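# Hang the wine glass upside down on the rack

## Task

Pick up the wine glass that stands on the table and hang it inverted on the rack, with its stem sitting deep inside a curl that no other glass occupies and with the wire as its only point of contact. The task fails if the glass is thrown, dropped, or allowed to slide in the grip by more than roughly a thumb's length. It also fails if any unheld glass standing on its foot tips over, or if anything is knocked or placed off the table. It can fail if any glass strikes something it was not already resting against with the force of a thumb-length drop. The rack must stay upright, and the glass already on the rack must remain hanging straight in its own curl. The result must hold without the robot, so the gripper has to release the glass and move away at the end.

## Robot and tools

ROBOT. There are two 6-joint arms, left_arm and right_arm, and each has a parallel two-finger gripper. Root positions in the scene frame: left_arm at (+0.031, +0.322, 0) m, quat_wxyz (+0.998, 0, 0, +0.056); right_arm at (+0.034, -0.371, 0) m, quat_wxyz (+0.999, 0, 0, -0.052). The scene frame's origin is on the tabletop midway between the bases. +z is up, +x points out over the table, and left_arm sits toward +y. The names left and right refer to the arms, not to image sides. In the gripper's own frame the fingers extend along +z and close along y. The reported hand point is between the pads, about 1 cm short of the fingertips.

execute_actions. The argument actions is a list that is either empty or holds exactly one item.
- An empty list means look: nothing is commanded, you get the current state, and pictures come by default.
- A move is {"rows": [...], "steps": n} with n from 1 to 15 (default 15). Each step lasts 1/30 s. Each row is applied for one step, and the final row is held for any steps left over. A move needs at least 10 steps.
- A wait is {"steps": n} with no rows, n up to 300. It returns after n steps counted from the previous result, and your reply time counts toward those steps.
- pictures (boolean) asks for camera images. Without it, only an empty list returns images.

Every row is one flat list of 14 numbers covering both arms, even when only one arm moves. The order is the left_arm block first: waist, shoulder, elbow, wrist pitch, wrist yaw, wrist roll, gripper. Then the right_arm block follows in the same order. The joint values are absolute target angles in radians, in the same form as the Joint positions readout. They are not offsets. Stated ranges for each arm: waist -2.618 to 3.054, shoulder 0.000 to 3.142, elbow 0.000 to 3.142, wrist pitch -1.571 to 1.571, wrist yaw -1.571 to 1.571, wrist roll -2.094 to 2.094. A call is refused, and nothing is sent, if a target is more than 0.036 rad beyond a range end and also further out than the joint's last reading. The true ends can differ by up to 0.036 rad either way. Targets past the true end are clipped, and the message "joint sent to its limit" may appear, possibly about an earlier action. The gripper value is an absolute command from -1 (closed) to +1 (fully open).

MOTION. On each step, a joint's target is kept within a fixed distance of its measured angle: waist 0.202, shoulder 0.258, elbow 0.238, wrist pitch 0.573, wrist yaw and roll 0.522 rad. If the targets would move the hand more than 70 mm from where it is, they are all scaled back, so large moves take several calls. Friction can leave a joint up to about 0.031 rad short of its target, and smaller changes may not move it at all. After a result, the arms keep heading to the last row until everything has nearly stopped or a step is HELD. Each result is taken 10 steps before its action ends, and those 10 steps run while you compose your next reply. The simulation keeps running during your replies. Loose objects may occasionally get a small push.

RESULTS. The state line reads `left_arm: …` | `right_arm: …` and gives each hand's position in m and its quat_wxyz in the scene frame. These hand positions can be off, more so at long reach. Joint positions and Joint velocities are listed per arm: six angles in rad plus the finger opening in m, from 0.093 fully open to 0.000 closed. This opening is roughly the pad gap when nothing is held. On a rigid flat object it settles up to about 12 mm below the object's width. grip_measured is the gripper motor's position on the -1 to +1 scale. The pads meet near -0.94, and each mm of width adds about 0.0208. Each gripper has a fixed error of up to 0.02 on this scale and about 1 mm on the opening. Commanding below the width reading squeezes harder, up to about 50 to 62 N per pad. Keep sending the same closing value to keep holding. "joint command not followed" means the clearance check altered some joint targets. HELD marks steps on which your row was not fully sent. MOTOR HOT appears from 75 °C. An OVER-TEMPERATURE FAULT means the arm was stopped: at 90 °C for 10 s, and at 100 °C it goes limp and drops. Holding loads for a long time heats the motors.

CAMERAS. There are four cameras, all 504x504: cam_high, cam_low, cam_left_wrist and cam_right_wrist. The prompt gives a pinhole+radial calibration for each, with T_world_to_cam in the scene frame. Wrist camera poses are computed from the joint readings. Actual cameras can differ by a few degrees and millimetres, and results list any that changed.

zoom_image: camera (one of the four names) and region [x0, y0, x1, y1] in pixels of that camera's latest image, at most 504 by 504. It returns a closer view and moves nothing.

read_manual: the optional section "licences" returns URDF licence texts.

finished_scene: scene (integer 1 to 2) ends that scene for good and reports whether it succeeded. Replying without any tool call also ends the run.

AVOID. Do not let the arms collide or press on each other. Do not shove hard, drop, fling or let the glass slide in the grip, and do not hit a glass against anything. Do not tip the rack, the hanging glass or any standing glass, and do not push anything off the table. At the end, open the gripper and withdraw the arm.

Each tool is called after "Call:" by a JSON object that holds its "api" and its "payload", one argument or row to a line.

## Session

Call:
{"api": "execute_actions", "payload": {
  "actions": []
}}

Scene clock: 0.00 s of 4800.00 s.
left_arm: end_effector_position=(+0.4498, +0.4185, +0.1163) grip_measured=+0.988 end_effector_quat_wxyz=(-0.368, +0.715, -0.544, +0.241) | right_arm: end_effector_position=(+0.1171, -0.6729, +0.2247) grip_measured=+1.000 end_effector_quat_wxyz=(+0.542, +0.557, +0.534, +0.333)
Joint positions: left_arm=[ 0.063  1.546  0.846  0.033 -0.13  -1.602  0.093] | right_arm=[-1.755  1.632  1.204 -1.306 -1.376 -0.379  0.093]
Joint velocities: left_arm=[-0.002  0.012 -0.002 -0.037 -0.007  0.051 -0.001] | right_arm=[-0.017 -0.017  0.017  0.022 -0.081 -0.037  0.   ]
Motor temperatures (°C, as the motors report them): left_arm=[22 23 25 25 24 25] | right_arm=[22 23 22 23 23 23]
camera_calibration (this result's frames):
cam_left_wrist: T_world_to_cam=[[0.578715, 0.137272, 0.803894, -0.417115], [-0.0596769, -0.975961, 0.209614, 0.451415], [0.813344, -0.169281, -0.556611, -0.152946], [0, 0, 0, 1]] pos_world=[0.392727, 0.471931, 0.155562]
cam_right_wrist: T_world_to_cam=[[-0.225271, -0.179881, -0.957547, 0.120634], [-0.202431, 0.970003, -0.134597, 0.745635], [0.953035, 0.163516, -0.254927, 0.131767], [0, 0, 0, 1]] pos_world=[0.0525363, -0.723115, 0.249464]

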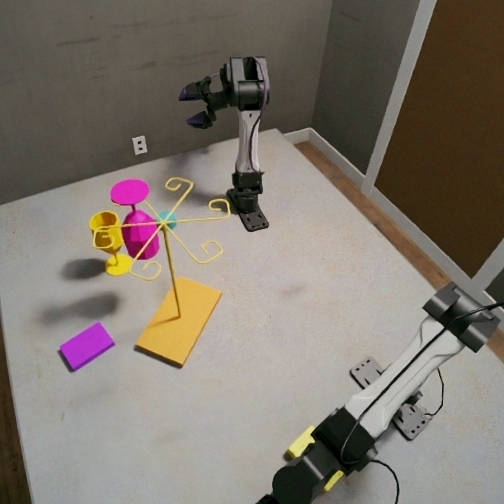

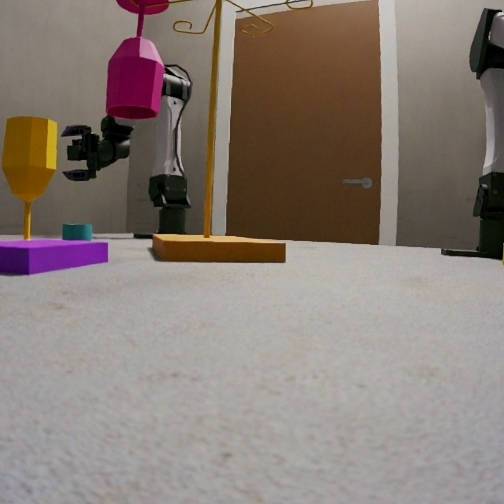

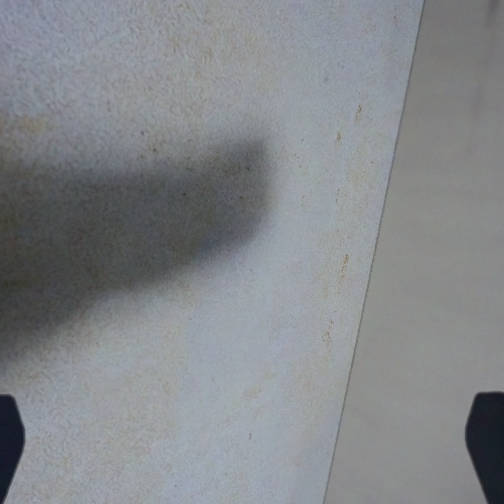

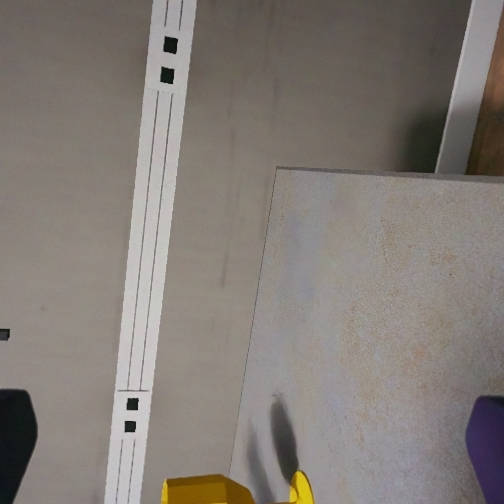

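Call:
{"api": "execute_actions", "payload": {
  "actions": [
    {"rows":[[0.063,1.546,0.846,0.033,-0.13,-1.602,1,-0.6,2.0,1.6,-0.78,-1.57,-1.2,1]]}
  ]
}}

Call:
{"api": "execute_actions", "payload": {
  "actions": [
    {"steps":30}
  ]
}}

Call:
{"api": "execute_actions", "payload": {
  "actions": [
    {"rows":[[0.063,1.546,0.846,0.033,-0.13,-1.602,1,-0.19,2.0,1.6,-0.78,-1.57,-1.2,1]]}
  ]
}}

Call:
{"api": "execute_actions", "payload": {
  "actions": [
    {"steps":20}
  ],
  "pictures": true
}}

Scene clock: 0.63 s of 4800.00 s.
left_arm: end_effector_position=(+0.4498, +0.4185, +0.1163) grip_measured=+0.988 end_effector_quat_wxyz=(-0.368, +0.715, -0.544, +0.241) | right_arm: end_effector_position=(+0.1638, -0.7384, +0.2306) grip_measured=+1.000 end_effector_quat_wxyz=(+0.630, +0.325, +0.670, +0.221)
Joint positions: left_arm=[ 0.063  1.546  0.846  0.033 -0.13  -1.602  0.093] | right_arm=[-1.572  1.863  1.448 -1.071 -1.462 -0.697  0.093]
Joint velocities: left_arm=[-0.002 -0.002  0.022  0.022 -0.007  0.066  0.001] | right_arm=[ 1.272  1.575  1.585  1.604 -0.432 -2.029  0.   ]
Motor temperatures (°C, as the motors report them): left_arm=[22 23 25 26 24 25] | right_arm=[22 23 22 23 23 23]
Steps of this call (steps 1 to 14: nothing new was sent; steps 15 to 19: the first 5 steps of this action). Readings (joint positions):
15: left_arm=[0.063 1.546 0.846 0.033 -0.130 -1.602] | right_arm=[-1.739 1.652 1.225 -1.287 -1.387 -0.429]
16: left_arm=[0.063 1.546 0.846 0.033 -0.130 -1.602] | right_arm=[-1.703 1.696 1.275 -1.234 -1.408 -0.492]
18: left_arm=[0.063 1.546 0.846 0.033 -0.130 -1.602] | right_arm=[-1.618 1.808 1.391 -1.123 -1.446 -0.624]
19: the state above

Scene clock: 1.63 s of 4800.00 s.
left_arm: end_effector_position=(+0.4498, +0.4185, +0.1163) grip_measured=+0.988 end_effector_quat_wxyz=(-0.368, +0.715, -0.544, +0.241) | right_arm: end_effector_position=(+0.4522, -0.5040, +0.2360) grip_measured=+1.000 end_effector_quat_wxyz=(+0.636, -0.290, +0.649, +0.302)
Joint positions: left_arm=[ 0.063  1.546  0.846  0.033 -0.13  -1.602  0.093] | right_arm=[-0.599  2.004  1.581 -0.791 -1.56  -1.192  0.093]
Joint velocities: left_arm=[-0.007 -0.002 -0.007  0.007 -0.051  0.081  0.   ] | right_arm=[-0.017  0.002 -0.007  0.022 -0.022  0.037  0.   ]
Motor temperatures (°C, as the motors report them): left_arm=[22 23 25 26 24 25] | right_arm=[22 23 22 23 23 23]
Kept back: nothing.
Steps of this call (steps 1 to 10: the last 10 steps of your previous action; steps 11 to 30: the robot went on to your last target). Readings (joint positions):
1: left_arm=[0.063 1.546 0.846 0.033 -0.130 -1.602] | right_arm=[-1.523 1.912 1.497 -1.018 -1.477 -0.775]
2: left_arm=[0.063 1.546 0.846 0.033 -0.130 -1.602] | right_arm=[-1.470 1.950 1.532 -0.969 -1.490 -0.846]
4: left_arm=[0.063 1.546 0.846 0.033 -0.130 -1.602] | right_arm=[-1.355 1.992 1.564 -0.898 -1.508 -0.955]
8: left_arm=[0.063 1.546 0.846 0.033 -0.130 -1.602] | right_arm=[-1.108 2.004 1.575 -0.834 -1.530 -1.078]
30: the state above

Scene clock: 1.80 s of 4800.00 s.
left_arm: end_effector_position=(+0.4498, +0.4185, +0.1163) grip_measured=+0.988 end_effector_quat_wxyz=(-0.368, +0.715, -0.544, +0.241) | right_arm: end_effector_position=(+0.4711, -0.4162, +0.2362) grip_measured=+1.000 end_effector_quat_wxyz=(+0.602, -0.357, +0.614, +0.363)
Joint positions: left_arm=[ 0.063  1.546  0.846  0.033 -0.13  -1.602  0.093] | right_arm=[-0.394  2.004  1.581 -0.785 -1.56  -1.192  0.093]
Joint velocities: left_arm=[-0.007  0.002  0.012 -0.037  0.037 -0.022 -0.   ] | right_arm=[ 1.683  0.007 -0.007 -0.022 -0.022 -0.037  0.   ]
Motor temperatures (°C, as the motors report them): left_arm=[22 23 25 26 24 25] | right_arm=[22 23 22 23 23 23]
Steps of this call (steps 1 to 5: the first 5 steps of this action). Readings (joint positions):
1: left_arm=[0.063 1.546 0.846 0.033 -0.130 -1.602] | right_arm=[-0.584 2.004 1.581 -0.790 -1.560 -1.192]
2: left_arm=[0.063 1.546 0.846 0.033 -0.130 -1.602] | right_arm=[-0.553 2.004 1.581 -0.789 -1.560 -1.192]
4: left_arm=[0.063 1.546 0.846 0.033 -0.130 -1.602] | right_arm=[-0.453 2.004 1.581 -0.786 -1.560 -1.192]
5: the state above

Scene clock: 2.47 s of 4800.00 s.
left_arm: end_effector_position=(+0.4498, +0.4185, +0.1163) grip_measured=+0.988 end_effector_quat_wxyz=(-0.368, +0.715, -0.544, +0.241) | right_arm: end_effector_position=(+0.4713, -0.3266, +0.2364) grip_measured=+1.000 end_effector_quat_wxyz=(+0.563, -0.418, +0.574, +0.423)
Joint positions: left_arm=[ 0.063  1.546  0.846  0.033 -0.13  -1.602  0.093] | right_arm=[-0.19   2.004  1.581 -0.784 -1.561 -1.193  0.093]
Joint velocities: left_arm=[-0.002 -0.002  0.007  0.051 -0.007 -0.051 -0.001] | right_arm=[-0.022  0.012 -0.002 -0.066 -0.022 -0.095  0.   ]
Motor temperatures (°C, as the motors report them): left_arm=[22 23 25 26 24 25] | right_arm=[22 23 22 23 23 23]
Kept back: nothing.
Steps of this call (steps 1 to 10: the last 10 steps of your previous action; steps 11 to 20: the robot went on to your last target). Readings (joint positions):
1: left_arm=[0.063 1.546 0.846 0.033 -0.130 -1.602] | right_arm=[-0.334 2.004 1.581 -0.784 -1.560 -1.192]
2: left_arm=[0.063 1.546 0.846 0.033 -0.130 -1.602] | right_arm=[-0.274 2.004 1.581 -0.784 -1.560 -1.192]
4: left_arm=[0.063 1.546 0.846 0.033 -0.130 -1.602] | right_arm=[-0.182 2.004 1.581 -0.784 -1.560 -1.193]
8: left_arm=[0.063 1.546 0.846 0.033 -0.130 -1.602] | right_arm=[-0.158 2.004 1.581 -0.784 -1.561 -1.193]
20: the state above
camera_calibration (this result's frames):
cam_left_wrist: T_world_to_cam=[[0.578715, 0.137272, 0.803894, -0.417115], [-0.0596769, -0.975961, 0.209614, 0.451415], [0.813344, -0.169281, -0.556611, -0.152946], [0, 0, 0, 1]] pos_world=[0.392727, 0.471931, 0.155562]
cam_right_wrist: T_world_to_cam=[[0.960219, -0.279163, 0.00686095, -0.545169], [-0.109845, -0.400187, -0.909827, 0.175149], [0.256736, 0.872879, -0.414932, 0.338211], [0, 0, 0, 1]] pos_world=[0.45589, -0.377316, 0.30343]

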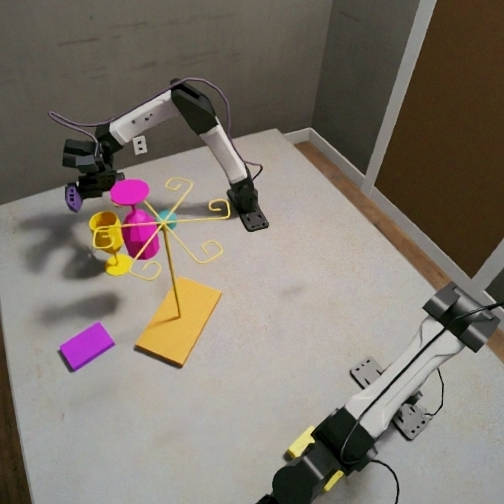

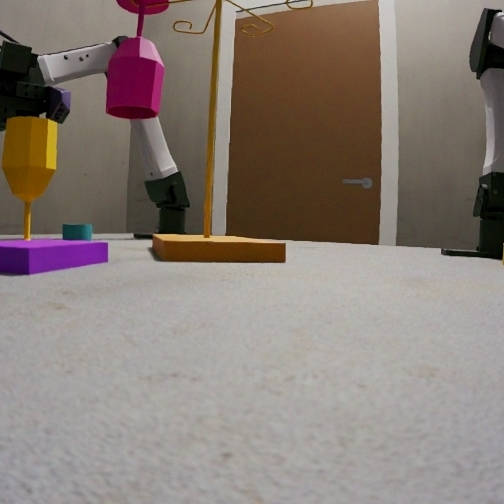

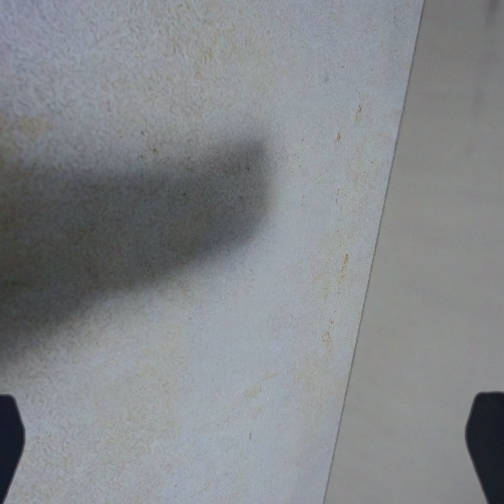

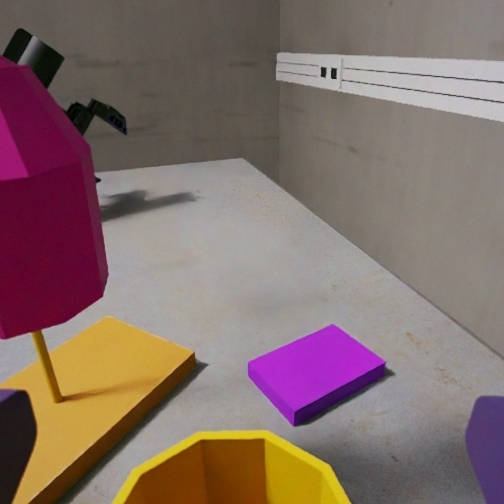

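Call:
{"api": "execute_actions", "payload": {
  "actions": [
    {"rows":[[0.063,1.546,0.846,0.033,-0.13,-1.602,1,-0.15,2.03,1.52,-0.68,-1.57,-1.2,1]]}
  ]
}}

Call:
{"api": "execute_actions", "payload": {
  "actions": [
    {"rows":[[0.063,1.546,0.846,0.033,-0.13,-1.602,1,-0.15,2.075,1.44,-0.55,-1.57,-1.2,1]]}
  ]
}}

Call:
{"api": "execute_actions", "payload": {
  "actions": [
    {"rows":[[0.063,1.546,0.846,0.033,-0.13,-1.602,1,-0.15,2.128,1.37,-0.43,-1.57,-1.2,1]]}
  ]
}}

Call:
{"api": "execute_actions", "payload": {
  "actions": [
    {"steps":15}
  ],
  "pictures": true
}}

Scene clock: 3.43 s of 4800.00 s.
left_arm: end_effector_position=(+0.4498, +0.4185, +0.1163) grip_measured=+0.988 end_effector_quat_wxyz=(-0.368, +0.715, -0.544, +0.241) | right_arm: end_effector_position=(+0.4698, -0.3129, +0.2229) grip_measured=+1.000 end_effector_quat_wxyz=(+0.559, -0.429, +0.564, +0.430)
Joint positions: left_arm=[ 0.063  1.546  0.846  0.033 -0.13  -1.602  0.093] | right_arm=[-0.158  2.015  1.538 -0.723 -1.565 -1.193  0.093]
Joint velocities: left_arm=[ 0.017  0.007  0.007 -0.037  0.007  0.007 -0.001] | right_arm=[ 0.159  0.134 -0.12   0.11   0.051 -0.037  0.   ]
Motor temperatures (°C, as the motors report them): left_arm=[22 23 26 26 24 25] | right_arm=[22 23 22 23 24 23]
Steps of this call (steps 1 to 15: the robot went on to your last target; steps 16 to 24: nothing new was sent; steps 25 to 29: the first 5 steps of this action). Readings (joint positions):
25: left_arm=[0.063 1.546 0.846 0.033 -0.130 -1.602] | right_arm=[-0.187 2.004 1.572 -0.766 -1.563 -1.193]
26: left_arm=[0.063 1.546 0.846 0.033 -0.130 -1.602] | right_arm=[-0.181 2.004 1.562 -0.749 -1.565 -1.193]
28: left_arm=[0.063 1.546 0.846 0.033 -0.130 -1.602] | right_arm=[-0.165 2.011 1.544 -0.729 -1.565 -1.193]
29: the state above

Scene clock: 3.93 s of 4800.00 s.
left_arm: end_effector_position=(+0.4498, +0.4185, +0.1163) grip_measured=+0.988 end_effector_quat_wxyz=(-0.368, +0.715, -0.544, +0.241) | right_arm: end_effector_position=(+0.4699, -0.3099, +0.1907) grip_measured=+1.000 end_effector_quat_wxyz=(+0.558, -0.431, +0.561, +0.434)
Joint positions: left_arm=[ 0.063  1.546  0.846  0.033 -0.13  -1.602  0.093] | right_arm=[-0.151  2.055  1.461 -0.605 -1.57  -1.194  0.093]
Joint velocities: left_arm=[ 0.002 -0.002 -0.007  0.037 -0.022 -0.037 -0.001] | right_arm=[ 0.002  0.33  -0.256  0.168  0.007 -0.037  0.   ]
Motor temperatures (°C, as the motors report them): left_arm=[22 23 26 26 24 25] | right_arm=[22 24 22 23 24 23]
Steps of this call (steps 1 to 10: the last 10 steps of your previous action; steps 11 to 15: the first 5 steps of this action). Readings (joint positions):
11: left_arm=[0.063 1.546 0.846 0.033 -0.130 -1.602] | right_arm=[-0.151 2.024 1.519 -0.669 -1.568 -1.194]
12: left_arm=[0.063 1.546 0.846 0.033 -0.130 -1.602] | right_arm=[-0.151 2.026 1.501 -0.643 -1.570 -1.194]
14: left_arm=[0.063 1.546 0.846 0.033 -0.130 -1.602] | right_arm=[-0.151 2.044 1.471 -0.614 -1.570 -1.194]
15: the state above

Scene clock: 4.43 s of 4800.00 s.
left_arm: end_effector_position=(+0.4498, +0.4185, +0.1163) grip_measured=+0.988 end_effector_quat_wxyz=(-0.368, +0.715, -0.544, +0.241) | right_arm: end_effector_position=(+0.4695, -0.3098, +0.1556) grip_measured=+1.000 end_effector_quat_wxyz=(+0.558, -0.431, +0.560, +0.434)
Joint positions: left_arm=[ 0.063  1.546  0.846  0.033 -0.13  -1.602  0.093] | right_arm=[-0.151  2.109  1.391 -0.483 -1.572 -1.195  0.093]
Joint velocities: left_arm=[ 0.012  0.007 -0.017 -0.081 -0.022 -0.081 -0.   ] | right_arm=[-0.002  0.3   -0.193  0.183 -0.022  0.022  0.   ]
Motor temperatures (°C, as the motors report them): left_arm=[22 23 26 26 24 25] | right_arm=[22 24 22 23 24 23]
Steps of this call (steps 1 to 10: the last 10 steps of your previous action; steps 11 to 15: the first 5 steps of this action). Readings (joint positions):
11: left_arm=[0.063 1.546 0.846 0.033 -0.130 -1.602] | right_arm=[-0.151 2.078 1.437 -0.544 -1.571 -1.194]
12: left_arm=[0.063 1.546 0.846 0.033 -0.130 -1.602] | right_arm=[-0.151 2.081 1.423 -0.519 -1.572 -1.195]
14: left_arm=[0.063 1.546 0.846 0.033 -0.130 -1.602] | right_arm=[-0.151 2.098 1.399 -0.491 -1.572 -1.195]
15: the state above

Scene clock: 4.93 s of 4800.00 s.
left_arm: end_effector_position=(+0.4498, +0.4185, +0.1163) grip_measured=+0.988 end_effector_quat_wxyz=(-0.368, +0.715, -0.544, +0.241) | right_arm: end_effector_position=(+0.4706, -0.3101, +0.1465) grip_measured=+1.000 end_effector_quat_wxyz=(+0.560, -0.433, +0.559, +0.432)
Joint positions: left_arm=[ 0.063  1.546  0.846  0.033 -0.13  -1.602  0.093] | right_arm=[-0.151  2.127  1.379 -0.445 -1.571 -1.195  0.093]
Joint velocities: left_arm=[ 0.002  0.002  0.007  0.007 -0.051  0.037  0.   ] | right_arm=[-0.017 -0.002  0.007 -0.007 -0.037  0.037  0.   ]
Motor temperatures (°C, as the motors report them): left_arm=[22 23 26 26 24 25] | right_arm=[22 24 22 23 24 23]
Kept back: nothing.
Steps of this call (steps 1 to 10: the last 10 steps of your previous action; steps 11 to 15: the robot went on to your last target). Readings (joint positions):
1: left_arm=[0.063 1.546 0.846 0.033 -0.130 -1.602] | right_arm=[-0.151 2.117 1.386 -0.477 -1.571 -1.195]
2: left_arm=[0.063 1.546 0.846 0.033 -0.130 -1.602] | right_arm=[-0.151 2.123 1.382 -0.472 -1.571 -1.195]
4: left_arm=[0.063 1.546 0.846 0.033 -0.130 -1.602] | right_arm=[-0.151 2.127 1.379 -0.465 -1.571 -1.195]
8: left_arm=[0.063 1.546 0.846 0.033 -0.130 -1.602] | right_arm=[-0.151 2.127 1.379 -0.452 -1.571 -1.195]
15: the state above
camera_calibration (this result's frames):
cam_left_wrist: T_world_to_cam=[[0.578715, 0.137272, 0.803894, -0.417115], [-0.0596769, -0.975961, 0.209614, 0.451415], [0.813344, -0.169281, -0.556611, -0.152946], [0, 0, 0, 1]] pos_world=[0.392727, 0.471931, 0.155562]
cam_right_wrist: T_world_to_cam=[[0.970819, -0.238673, 0.0233666, -0.534128], [-0.0764447, -0.400345, -0.91317, 0.0845242], [0.227304, 0.884737, -0.406908, 0.30303], [0, 0, 0, 1]] pos_world=[0.456123, -0.361745, 0.212971]

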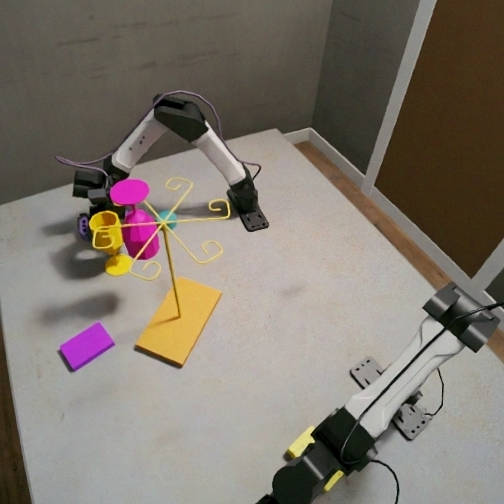

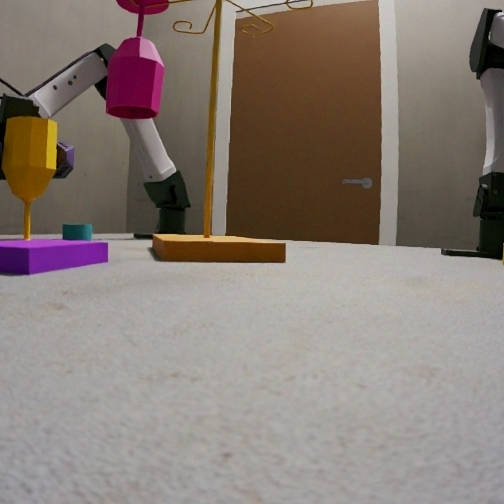

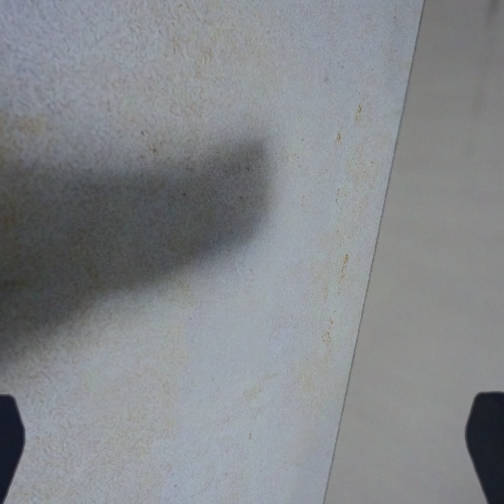

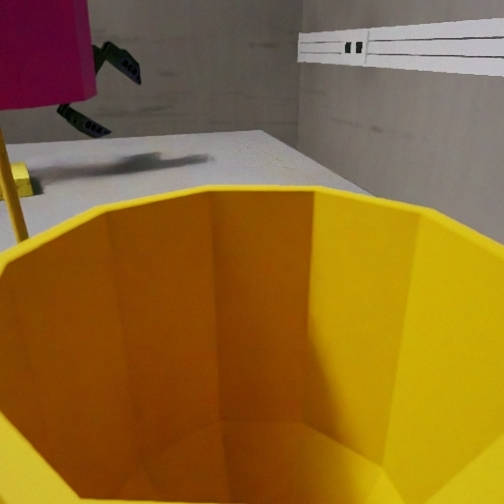

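Call:
{"api": "execute_actions", "payload": {
  "actions": [
    {"rows":[[0.6,1.3,0.846,0.033,-0.13,-1.602,1,-0.15,2.128,1.37,-0.43,-1.57,-1.2,0.15]]}
  ]
}}

Call:
{"api": "execute_actions", "payload": {
  "actions": [
    {"rows":[[0.6,1.3,0.846,0.033,-0.13,-1.602,1,-0.2,2.0,1.55,-0.75,-1.57,-1.2,0.15]]}
  ]
}}

Call:
{"api": "execute_actions", "payload": {
  "actions": [
    {"rows":[[0.6,1.3,0.846,0.033,-0.13,-1.602,1,-0.5,1.3,1.25,-1.3,-1.57,-1.4,0.15]]}
  ]
}}

Call:
{"api": "execute_actions", "payload": {
  "actions": [
    {"steps":25}
  ]
}}

Call:
{"api": "execute_actions", "payload": {
  "actions": [
    {"rows":[[0.6,1.3,0.846,0.033,-0.13,-1.602,1,-0.5,1.3,1.25,-1.3,1.57,-1.8,0.15]]}
  ]
}}

Call:
{"api": "execute_actions", "payload": {
  "actions": [
    {"steps":60}
  ]
}}

Call:
{"api": "execute_actions", "payload": {
  "actions": [
    {"rows":[[0.6,1.3,0.846,0.033,-0.13,-1.602,1,1.58,1.29,0.82,-0.73,1.57,-1.94,0.15]]}
  ]
}}

Call:
{"api": "execute_actions", "payload": {
  "actions": [
    {"steps":50}
  ],
  "pictures": true
}}

Scene clock: 6.37 s of 4800.00 s.
left_arm: end_effector_position=(+0.4161, +0.4907, +0.1760) grip_measured=+0.988 end_effector_quat_wxyz=(-0.434, +0.736, -0.455, +0.248) | right_arm: end_effector_position=(+0.4708, -0.3102, +0.1465) grip_measured=+0.524 end_effector_quat_wxyz=(+0.560, -0.434, +0.558, +0.431)
Joint positions: left_arm=[ 0.255  1.381  0.837  0.017 -0.113 -1.602  0.093] | right_arm=[-0.151  2.127  1.379 -0.442 -1.57  -1.195  0.07 ]
Joint velocities: left_arm=[ 1.634 -1.028 -0.007  0.183 -0.022  0.007  0.   ] | right_arm=[-0.007 -0.002 -0.007 -0.037  0.007 -0.022 -0.   ]
Motor temperatures (°C, as the motors report them): left_arm=[22 24 26 27 24 25] | right_arm=[22 24 22 23 24 23]
Steps of this call (steps 1 to 15: the robot went on to your last target; steps 16 to 38: nothing new was sent; steps 39 to 43: the first 5 steps of this action). Readings (joint positions):
39: left_arm=[0.077 1.530 0.844 0.028 -0.120 -1.602] | right_arm=[-0.151 2.127 1.379 -0.443 -1.571 -1.195]
40: left_arm=[0.107 1.498 0.839 0.015 -0.115 -1.602] | right_arm=[-0.151 2.127 1.379 -0.442 -1.571 -1.195]
42: left_arm=[0.199 1.419 0.837 0.012 -0.113 -1.602] | right_arm=[-0.151 2.127 1.379 -0.442 -1.570 -1.195]
43: the state above

Scene clock: 6.87 s of 4800.00 s.
left_arm: end_effector_position=(+0.3275, +0.6141, +0.2106) grip_measured=+0.988 end_effector_quat_wxyz=(-0.512, +0.786, -0.300, +0.176) | right_arm: end_effector_position=(+0.4772, -0.3269, +0.1995) grip_measured=+0.524 end_effector_quat_wxyz=(+0.566, -0.427, +0.570, +0.414)
Joint positions: left_arm=[ 0.609  1.305  0.837  0.036 -0.141 -1.602  0.093] | right_arm=[-0.186  2.055  1.507 -0.637 -1.554 -1.196  0.07 ]
Joint velocities: left_arm=[ 0.002  0.012 -0.012  0.007 -0.022  0.007  0.   ] | right_arm=[-0.242 -0.74   0.589 -0.637  0.022 -0.007 -0.001]
Motor temperatures (°C, as the motors report them): left_arm=[22 24 26 27 24 25] | right_arm=[22 24 22 23 24 23]
Steps of this call (steps 1 to 10: the last 10 steps of your previous action; steps 11 to 15: the first 5 steps of this action). Readings (joint positions):
11: left_arm=[0.609 1.305 0.837 0.036 -0.141 -1.602] | right_arm=[-0.154 2.123 1.399 -0.489 -1.565 -1.196]
12: left_arm=[0.609 1.305 0.837 0.036 -0.141 -1.602] | right_arm=[-0.160 2.116 1.427 -0.541 -1.559 -1.196]
14: left_arm=[0.609 1.305 0.837 0.036 -0.141 -1.602] | right_arm=[-0.177 2.079 1.485 -0.613 -1.554 -1.196]
15: the state above

Scene clock: 7.37 s of 4800.00 s.
left_arm: end_effector_position=(+0.3275, +0.6141, +0.2106) grip_measured=+0.988 end_effector_quat_wxyz=(-0.512, +0.786, -0.300, +0.176) | right_arm: end_effector_position=(+0.4063, -0.3729, +0.2406) grip_measured=+0.524 end_effector_quat_wxyz=(+0.568, -0.322, +0.637, +0.409)
Joint positions: left_arm=[ 0.609  1.305  0.837  0.036 -0.141 -1.602  0.093] | right_arm=[-0.372  1.785  1.328 -0.991 -1.551 -1.291  0.07 ]
Joint velocities: left_arm=[-0.007  0.007 -0.007 -0.022 -0.051  0.007  0.001] | right_arm=[-1.482 -1.512 -0.974 -1.546  0.095 -0.476 -0.002]
Motor temperatures (°C, as the motors report them): left_arm=[22 24 26 27 24 25] | right_arm=[22 25 23 23 24 23]
Steps of this call (steps 1 to 10: the last 10 steps of your previous action; steps 11 to 15: the first 5 steps of this action). Readings (joint positions):
11: left_arm=[0.609 1.305 0.837 0.036 -0.141 -1.602] | right_arm=[-0.213 1.974 1.524 -0.757 -1.560 -1.217]
12: left_arm=[0.609 1.305 0.837 0.036 -0.141 -1.602] | right_arm=[-0.237 1.934 1.471 -0.817 -1.557 -1.238]
14: left_arm=[0.609 1.305 0.837 0.036 -0.141 -1.602] | right_arm=[-0.321 1.837 1.367 -0.937 -1.554 -1.275]
15: the state above

Scene clock: 8.20 s of 4800.00 s.
left_arm: end_effector_position=(+0.3275, +0.6141, +0.2106) grip_measured=+0.988 end_effector_quat_wxyz=(-0.512, +0.786, -0.300, +0.176) | right_arm: end_effector_position=(+0.3040, -0.3533, +0.3490) grip_measured=+0.524 end_effector_quat_wxyz=(+0.638, -0.352, +0.615, +0.301)
Joint positions: left_arm=[ 0.609  1.305  0.837  0.036 -0.141 -1.602  0.093] | right_arm=[-0.505  1.288  1.265 -1.291 -1.566 -1.392  0.07 ]
Joint velocities: left_arm=[-0.007 -0.002 -0.002 -0.022 -0.051 -0.022 -0.001] | right_arm=[ 0.007  0.007 -0.032 -0.037 -0.066  0.081 -0.   ]
Motor temperatures (°C, as the motors report them): left_arm=[22 24 26 27 24 25] | right_arm=[22 25 23 23 24 23]
Kept back: nothing.
Steps of this call (steps 1 to 10: the last 10 steps of your previous action; steps 11 to 25: the robot went on to your last target). Readings (joint positions):
1: left_arm=[0.609 1.305 0.837 0.036 -0.141 -1.602] | right_arm=[-0.422 1.729 1.299 -1.039 -1.548 -1.306]
2: left_arm=[0.609 1.305 0.837 0.036 -0.141 -1.602] | right_arm=[-0.463 1.668 1.279 -1.081 -1.546 -1.320]
4: left_arm=[0.609 1.305 0.837 0.036 -0.141 -1.602] | right_arm=[-0.505 1.536 1.265 -1.143 -1.545 -1.341]
8: left_arm=[0.609 1.305 0.837 0.036 -0.141 -1.602] | right_arm=[-0.506 1.299 1.265 -1.227 -1.562 -1.372]
25: the state above

Scene clock: 8.37 s of 4800.00 s.
left_arm: end_effector_position=(+0.3275, +0.6141, +0.2106) grip_measured=+0.988 end_effector_quat_wxyz=(-0.512, +0.786, -0.300, +0.176) | right_arm: end_effector_position=(+0.3087, -0.3799, +0.2725) grip_measured=+0.524 end_effector_quat_wxyz=(+0.510, -0.480, +0.703, +0.123)
Joint positions: left_arm=[ 0.609  1.305  0.837  0.036 -0.141 -1.602  0.093] | right_arm=[-0.504  1.291  1.262 -1.295 -1.088 -1.656  0.07 ]
Joint velocities: left_arm=[-0.002 -0.037  0.007 -0.051 -0.007 -0.051 -0.   ] | right_arm=[-0.007  0.002  0.007 -0.022  2.894 -0.857 -0.001]
Motor temperatures (°C, as the motors report them): left_arm=[22 24 26 27 24 25] | right_arm=[22 25 23 23 24 23]
Steps of this call (steps 1 to 5: the first 5 steps of this action). Readings (joint positions):
1: left_arm=[0.609 1.305 0.837 0.036 -0.141 -1.602] | right_arm=[-0.505 1.288 1.265 -1.294 -1.497 -1.457]
2: left_arm=[0.609 1.305 0.837 0.036 -0.141 -1.602] | right_arm=[-0.504 1.288 1.265 -1.295 -1.395 -1.525]
4: left_arm=[0.609 1.305 0.837 0.036 -0.141 -1.602] | right_arm=[-0.504 1.291 1.262 -1.295 -1.190 -1.622]
5: the state above

Scene clock: 10.37 s of 4800.00 s.
left_arm: end_effector_position=(+0.3275, +0.6141, +0.2106) grip_measured=+0.988 end_effector_quat_wxyz=(-0.512, +0.786, -0.300, +0.176) | right_arm: end_effector_position=(+0.1129, -0.6303, +0.3423) grip_measured=+0.524 end_effector_quat_wxyz=(+0.610, +0.329, -0.640, +0.331)
Joint positions: left_arm=[ 0.609  1.305  0.837  0.036 -0.141 -1.602  0.093] | right_arm=[-0.504  1.291  1.262 -1.297  1.534 -1.793  0.07 ]
Joint velocities: left_arm=[-0.007  0.012 -0.022  0.066 -0.081  0.081 -0.   ] | right_arm=[ 0.012 -0.002 -0.007  0.022 -0.022 -0.007 -0.   ]
Motor temperatures (°C, as the motors report them): left_arm=[22 24 27 28 24 25] | right_arm=[22 25 23 23 24 23]
joint sent to its limit (right arm) — the command would take joint 5 (wrist yaw) past its upper limit, so that joint was sent only as far as its limit.
Kept back: nothing.
Steps of this call (steps 1 to 10: the last 10 steps of your previous action; steps 11 to 60: the robot went on to your last target). Readings (joint positions):
1: left_arm=[0.609 1.305 0.837 0.036 -0.141 -1.602] | right_arm=[-0.504 1.291 1.262 -1.296 -0.987 -1.683]
2: left_arm=[0.609 1.305 0.837 0.036 -0.141 -1.602] | right_arm=[-0.504 1.291 1.262 -1.296 -0.886 -1.705]
4: left_arm=[0.609 1.305 0.837 0.036 -0.141 -1.602] | right_arm=[-0.504 1.291 1.262 -1.296 -0.685 -1.736]
8: left_arm=[0.609 1.305 0.837 0.036 -0.141 -1.602] | right_arm=[-0.504 1.291 1.262 -1.297 -0.286 -1.769]
60: the state above
All arms were judged still, so your last target was given up. Only a new action makes them travel on or press farther. Fingers that are still opening or closing keep moving.

Scene clock: 10.53 s of 4800.00 s.
left_arm: end_effector_position=(+0.3275, +0.6141, +0.2106) grip_measured=+0.988 end_effector_quat_wxyz=(-0.512, +0.786, -0.300, +0.176) | right_arm: end_effector_position=(+0.1882, -0.5994, +0.2721) grip_measured=+0.524 end_effector_quat_wxyz=(+0.567, +0.417, -0.578, +0.413)
Joint positions: left_arm=[ 0.609  1.305  0.837  0.036 -0.141 -1.602  0.093] | right_arm=[-0.218  1.278  0.955 -0.939  1.554 -1.876  0.07 ]
Joint velocities: left_arm=[-0.002  0.007  0.002 -0.066 -0.007 -0.022 -0.   ] | right_arm=[ 2.054  0.1   -2.063  1.443 -0.154 -0.403 -0.   ]
Motor temperatures (°C, as the motors report them): left_arm=[22 24 27 28 24 25] | right_arm=[22 24 23 23 24 23]
joint sent to its limit (right arm) — the command would take joint 5 (wrist yaw) past its upper limit, so that joint was sent only as far as its limit.
Steps of this call (steps 1 to 5: the first 5 steps of this action). Readings (joint positions):
1: left_arm=[0.609 1.305 0.837 0.036 -0.141 -1.602] | right_arm=[-0.479 1.281 1.224 -1.219 1.550 -1.814]
2: left_arm=[0.609 1.305 0.837 0.036 -0.141 -1.602] | right_arm=[-0.421 1.272 1.164 -1.129 1.557 -1.833]
4: left_arm=[0.609 1.305 0.837 0.036 -0.141 -1.602] | right_arm=[-0.289 1.275 1.028 -0.992 1.556 -1.863]
5: the state above

Scene clock: 12.20 s of 4800.00 s.
left_arm: end_effector_position=(+0.3275, +0.6141, +0.2106) grip_measured=+0.988 end_effector_quat_wxyz=(-0.512, +0.786, -0.300, +0.176) | right_arm: end_effector_position=(+0.2225, -0.1657, +0.2320) grip_measured=+0.524 end_effector_quat_wxyz=(+0.032, +0.717, -0.026, +0.696)
Joint positions: left_arm=[ 0.609  1.305  0.837  0.036 -0.141 -1.602  0.093] | right_arm=[ 1.58   1.301  0.814 -0.732  1.539 -1.933  0.07 ]
Joint velocities: left_arm=[-0.012  0.002 -0.007  0.037  0.051  0.007 -0.   ] | right_arm=[-0.007 -0.002 -0.007  0.022  0.037  0.022  0.001]
Motor temperatures (°C, as the motors report them): left_arm=[22 24 27 28 24 25] | right_arm=[22 24 23 23 24 23]
joint sent to its limit (right arm) — the command would take joint 5 (wrist yaw) past its upper limit, so that joint was sent only as far as its limit.
Kept back: nothing.
Steps of this call (steps 1 to 10: the last 10 steps of your previous action; steps 11 to 45: the robot went on to your last target; steps 46 to 50: nothing new was sent). Readings (joint positions):
1: left_arm=[0.609 1.305 0.837 0.036 -0.141 -1.602] | right_arm=[-0.143 1.284 0.892 -0.901 1.548 -1.887]
2: left_arm=[0.609 1.305 0.837 0.036 -0.141 -1.602] | right_arm=[-0.066 1.292 0.849 -0.876 1.541 -1.897]
4: left_arm=[0.609 1.305 0.837 0.036 -0.141 -1.602] | right_arm=[0.087 1.301 0.815 -0.839 1.532 -1.911]
8: left_arm=[0.609 1.305 0.837 0.036 -0.141 -1.602] | right_arm=[0.393 1.301 0.814 -0.776 1.534 -1.924]
50: the state above
All arms were judged still, so your last target was given up. Only a new action makes them travel on or press farther. Fingers that are still opening or closing keep moving.
camera_calibration (this result's frames):
cam_left_wrist: T_world_to_cam=[[0.270187, 0.282753, 0.920353, -0.461847], [0.4328, -0.88955, 0.146233, 0.414189], [0.860048, 0.358819, -0.362721, -0.348344], [0, 0, 0, 1]] pos_world=[0.245116, 0.624023, 0.238142]
cam_right_wrist: T_world_to_cam=[[0.0953967, 0.994945, -0.0313577, 0.151012], [-0.375491, 0.0651411, 0.924534, -0.0812241], [0.921904, -0.076423, 0.379807, -0.229836], [0, 0, 0, 1]] pos_world=[0.166982, -0.162522, 0.167123]

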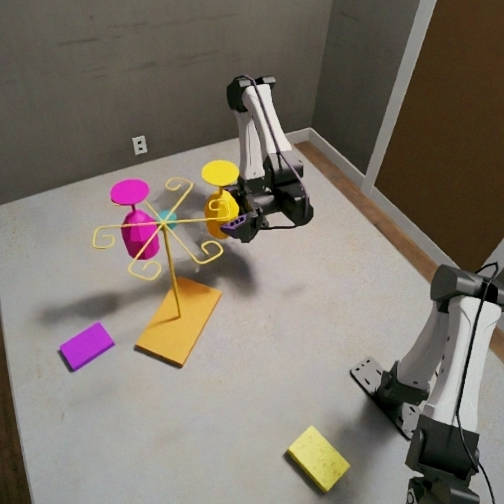

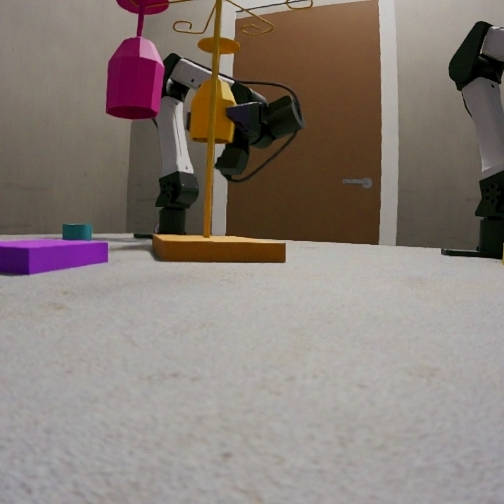

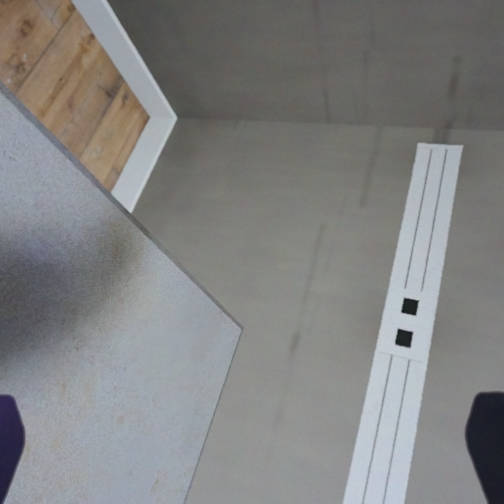

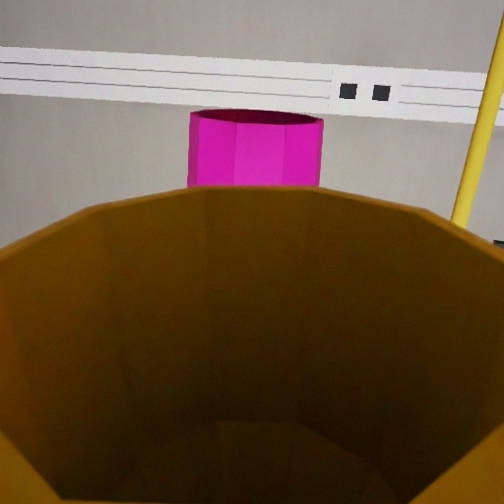

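Call:
{"api": "execute_actions", "payload": {
  "actions": [
    {"rows":[[0.6,1.3,0.846,0.033,-0.13,-1.602,1,1.58,1.29,0.96,-0.85,1.57,-1.94,0.15]]}
  ]
}}

Call:
{"api": "execute_actions", "payload": {
  "actions": [
    {"rows":[[0.6,1.3,0.846,0.033,-0.13,-1.602,1,1.47,1.49,1.12,-0.81,1.57,-1.94,0.15]]}
  ]
}}

Call:
{"api": "execute_actions", "payload": {
  "actions": [
    {"steps":20}
  ],
  "pictures": true
}}

Call:
{"api": "zoom_image", "payload": {
  "camera": "cam_high",
  "region": [140, 150, 260, 250]
}}

Call:
{"api": "zoom_image", "payload": {
  "camera": "cam_low",
  "region": [170, 0, 290, 80]
}}

Scene clock: 13.00 s of 4800.00 s.
left_arm: end_effector_position=(+0.3275, +0.6141, +0.2106) grip_measured=+0.988 end_effector_quat_wxyz=(-0.512, +0.786, -0.300, +0.176) | right_arm: end_effector_position=(+0.2234, -0.1554, +0.2648) grip_measured=+0.524 end_effector_quat_wxyz=(+0.013, +0.715, -0.045, +0.697)
Joint positions: left_arm=[ 0.609  1.305  0.837  0.036 -0.141 -1.602  0.093] | right_arm=[ 1.58   1.303  0.941 -0.802  1.54  -1.935  0.07 ]
Joint velocities: left_arm=[-0.002  0.012 -0.012 -0.066 -0.051 -0.007 -0.001] | right_arm=[ 0.007 -0.002  0.325 -0.081  0.081 -0.007  0.001]
Motor temperatures (°C, as the motors report them): left_arm=[22 24 27 28 24 25] | right_arm=[22 24 23 23 24 23]
joint sent to its limit (right arm) — the command would take joint 5 (wrist yaw) past its upper limit, so that joint was sent only as far as its limit.
Steps of this call (steps 1 to 19: nothing new was sent; steps 20 to 24: the first 5 steps of this action). Readings (joint positions):
20: left_arm=[0.609 1.305 0.837 0.036 -0.141 -1.602] | right_arm=[1.580 1.302 0.834 -0.761 1.534 -1.934]
21: left_arm=[0.609 1.305 0.837 0.036 -0.141 -1.602] | right_arm=[1.580 1.303 0.865 -0.785 1.532 -1.935]
23: left_arm=[0.609 1.305 0.837 0.036 -0.141 -1.602] | right_arm=[1.580 1.303 0.925 -0.799 1.538 -1.935]
24: the state above

Scene clock: 13.50 s of 4800.00 s.
left_arm: end_effector_position=(+0.3275, +0.6141, +0.2106) grip_measured=+0.988 end_effector_quat_wxyz=(-0.512, +0.786, -0.300, +0.176) | right_arm: end_effector_position=(+0.2529, -0.1348, +0.2694) grip_measured=+0.524 end_effector_quat_wxyz=(+0.061, +0.712, -0.072, +0.696)
Joint positions: left_arm=[ 0.609  1.305  0.837  0.036 -0.141 -1.602  0.093] | right_arm=[ 1.477  1.477  1.101 -0.817  1.545 -1.936  0.07 ]
Joint velocities: left_arm=[-0.022 -0.012  0.002 -0.037  0.022  0.022  0.   ] | right_arm=[-0.139  0.369  0.071  0.11   0.007  0.007 -0.   ]
Motor temperatures (°C, as the motors report them): left_arm=[22 24 27 28 24 25] | right_arm=[22 24 23 24 24 23]
joint sent to its limit (right arm) — the command would take joint 5 (wrist yaw) past its upper limit, so that joint was sent only as far as its limit.
Steps of this call (steps 1 to 10: the last 10 steps of your previous action; steps 11 to 15: the first 5 steps of this action). Readings (joint positions):
11: left_arm=[0.609 1.305 0.837 0.036 -0.141 -1.602] | right_arm=[1.564 1.329 0.977 -0.854 1.542 -1.935]
12: left_arm=[0.609 1.305 0.837 0.036 -0.141 -1.602] | right_arm=[1.530 1.379 1.028 -0.851 1.544 -1.936]
14: left_arm=[0.609 1.305 0.837 0.036 -0.141 -1.602] | right_arm=[1.485 1.458 1.093 -0.823 1.545 -1.936]
15: the state above

Scene clock: 14.17 s of 4800.00 s.
left_arm: end_effector_position=(+0.3275, +0.6141, +0.2106) grip_measured=+0.988 end_effector_quat_wxyz=(-0.512, +0.786, -0.300, +0.176) | right_arm: end_effector_position=(+0.2539, -0.1334, +0.2662) grip_measured=+0.524 end_effector_quat_wxyz=(+0.065, +0.713, -0.069, +0.695)
Joint positions: left_arm=[ 0.609  1.305  0.837  0.036 -0.141 -1.602  0.093] | right_arm=[ 1.474  1.489  1.101 -0.816  1.544 -1.936  0.07 ]
Joint velocities: left_arm=[ 0.002 -0.017  0.012  0.051 -0.022 -0.007 -0.001] | right_arm=[-0.012 -0.007 -0.012 -0.007 -0.037 -0.037 -0.   ]
Motor temperatures (°C, as the motors report them): left_arm=[22 24 27 28 24 25] | right_arm=[22 24 23 24 24 23]
joint sent to its limit (right arm) — the command would take joint 5 (wrist yaw) past its upper limit, so that joint was sent only as far as its limit.
Kept back: nothing.
Steps of this call (steps 1 to 10: the last 10 steps of your previous action; steps 11 to 20: the robot went on to your last target). Readings (joint positions):
1: left_arm=[0.609 1.305 0.837 0.036 -0.141 -1.602] | right_arm=[1.474 1.485 1.101 -0.816 1.545 -1.936]
2: left_arm=[0.609 1.305 0.837 0.036 -0.141 -1.602] | right_arm=[1.474 1.489 1.101 -0.816 1.544 -1.936]
4: left_arm=[0.609 1.305 0.837 0.036 -0.141 -1.602] | right_arm=[1.474 1.489 1.101 -0.816 1.544 -1.936]
8: left_arm=[0.609 1.305 0.837 0.036 -0.141 -1.602] | right_arm=[1.474 1.489 1.101 -0.816 1.544 -1.936]
20: the state above
camera_calibration (this result's frames):
cam_left_wrist: T_world_to_cam=[[0.270187, 0.282753, 0.920353, -0.461847], [0.4328, -0.88955, 0.146233, 0.414189], [0.860048, 0.358819, -0.362721, -0.348344], [0, 0, 0, 1]] pos_world=[0.245116, 0.624023, 0.238142]
cam_right_wrist: T_world_to_cam=[[0.201864, 0.979234, -0.0187612, 0.0845272], [-0.372542, 0.094485, 0.923193, -0.0996348], [0.905794, -0.17937, 0.383879, -0.280102], [0, 0, 0, 1]] pos_world=[0.199533, -0.1236, 0.201093]

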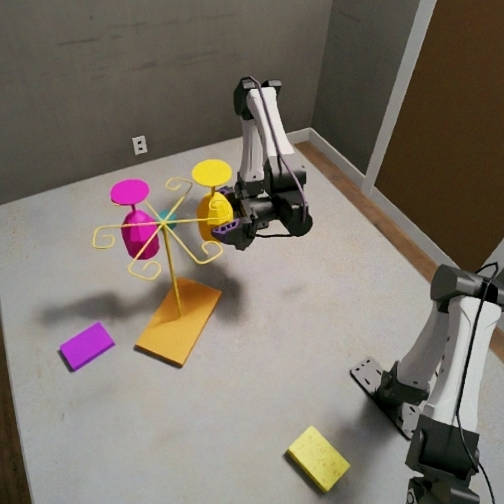

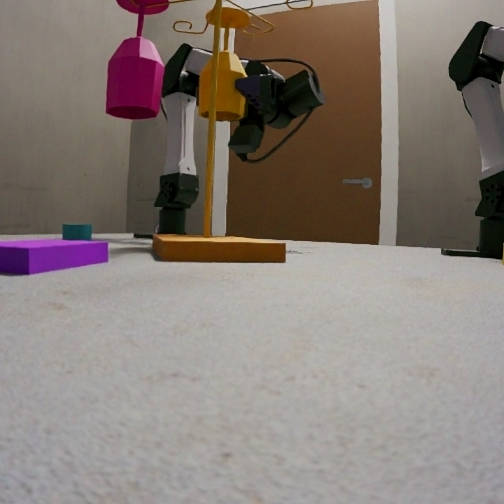

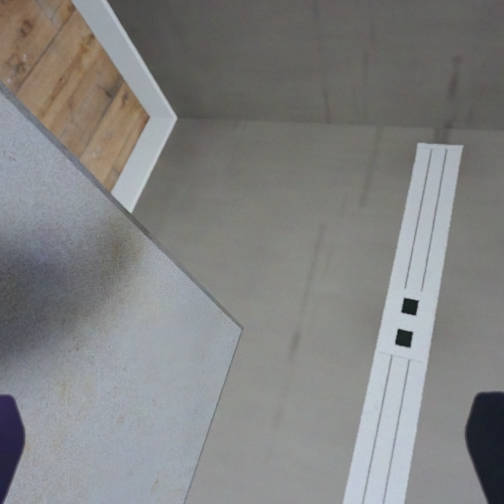

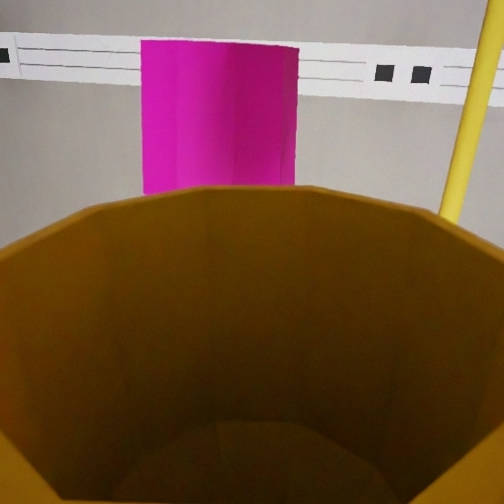

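Region (140, 150, 260, 250) of cam_high's 504x504 image, scaled by 4.200, with more detail than that image has.

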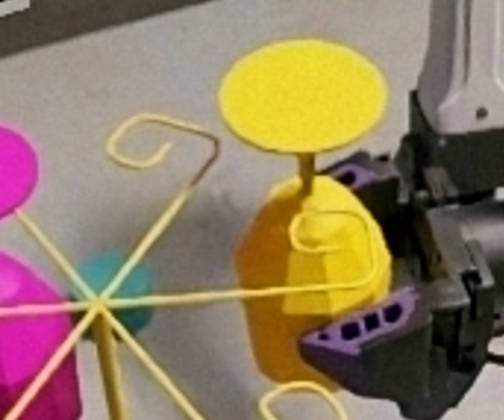

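Region (170, 0, 290, 80) of cam_low's 504x504 image, scaled by 4.200, with more detail than that image has.

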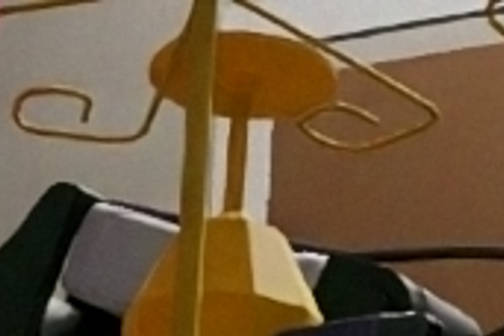

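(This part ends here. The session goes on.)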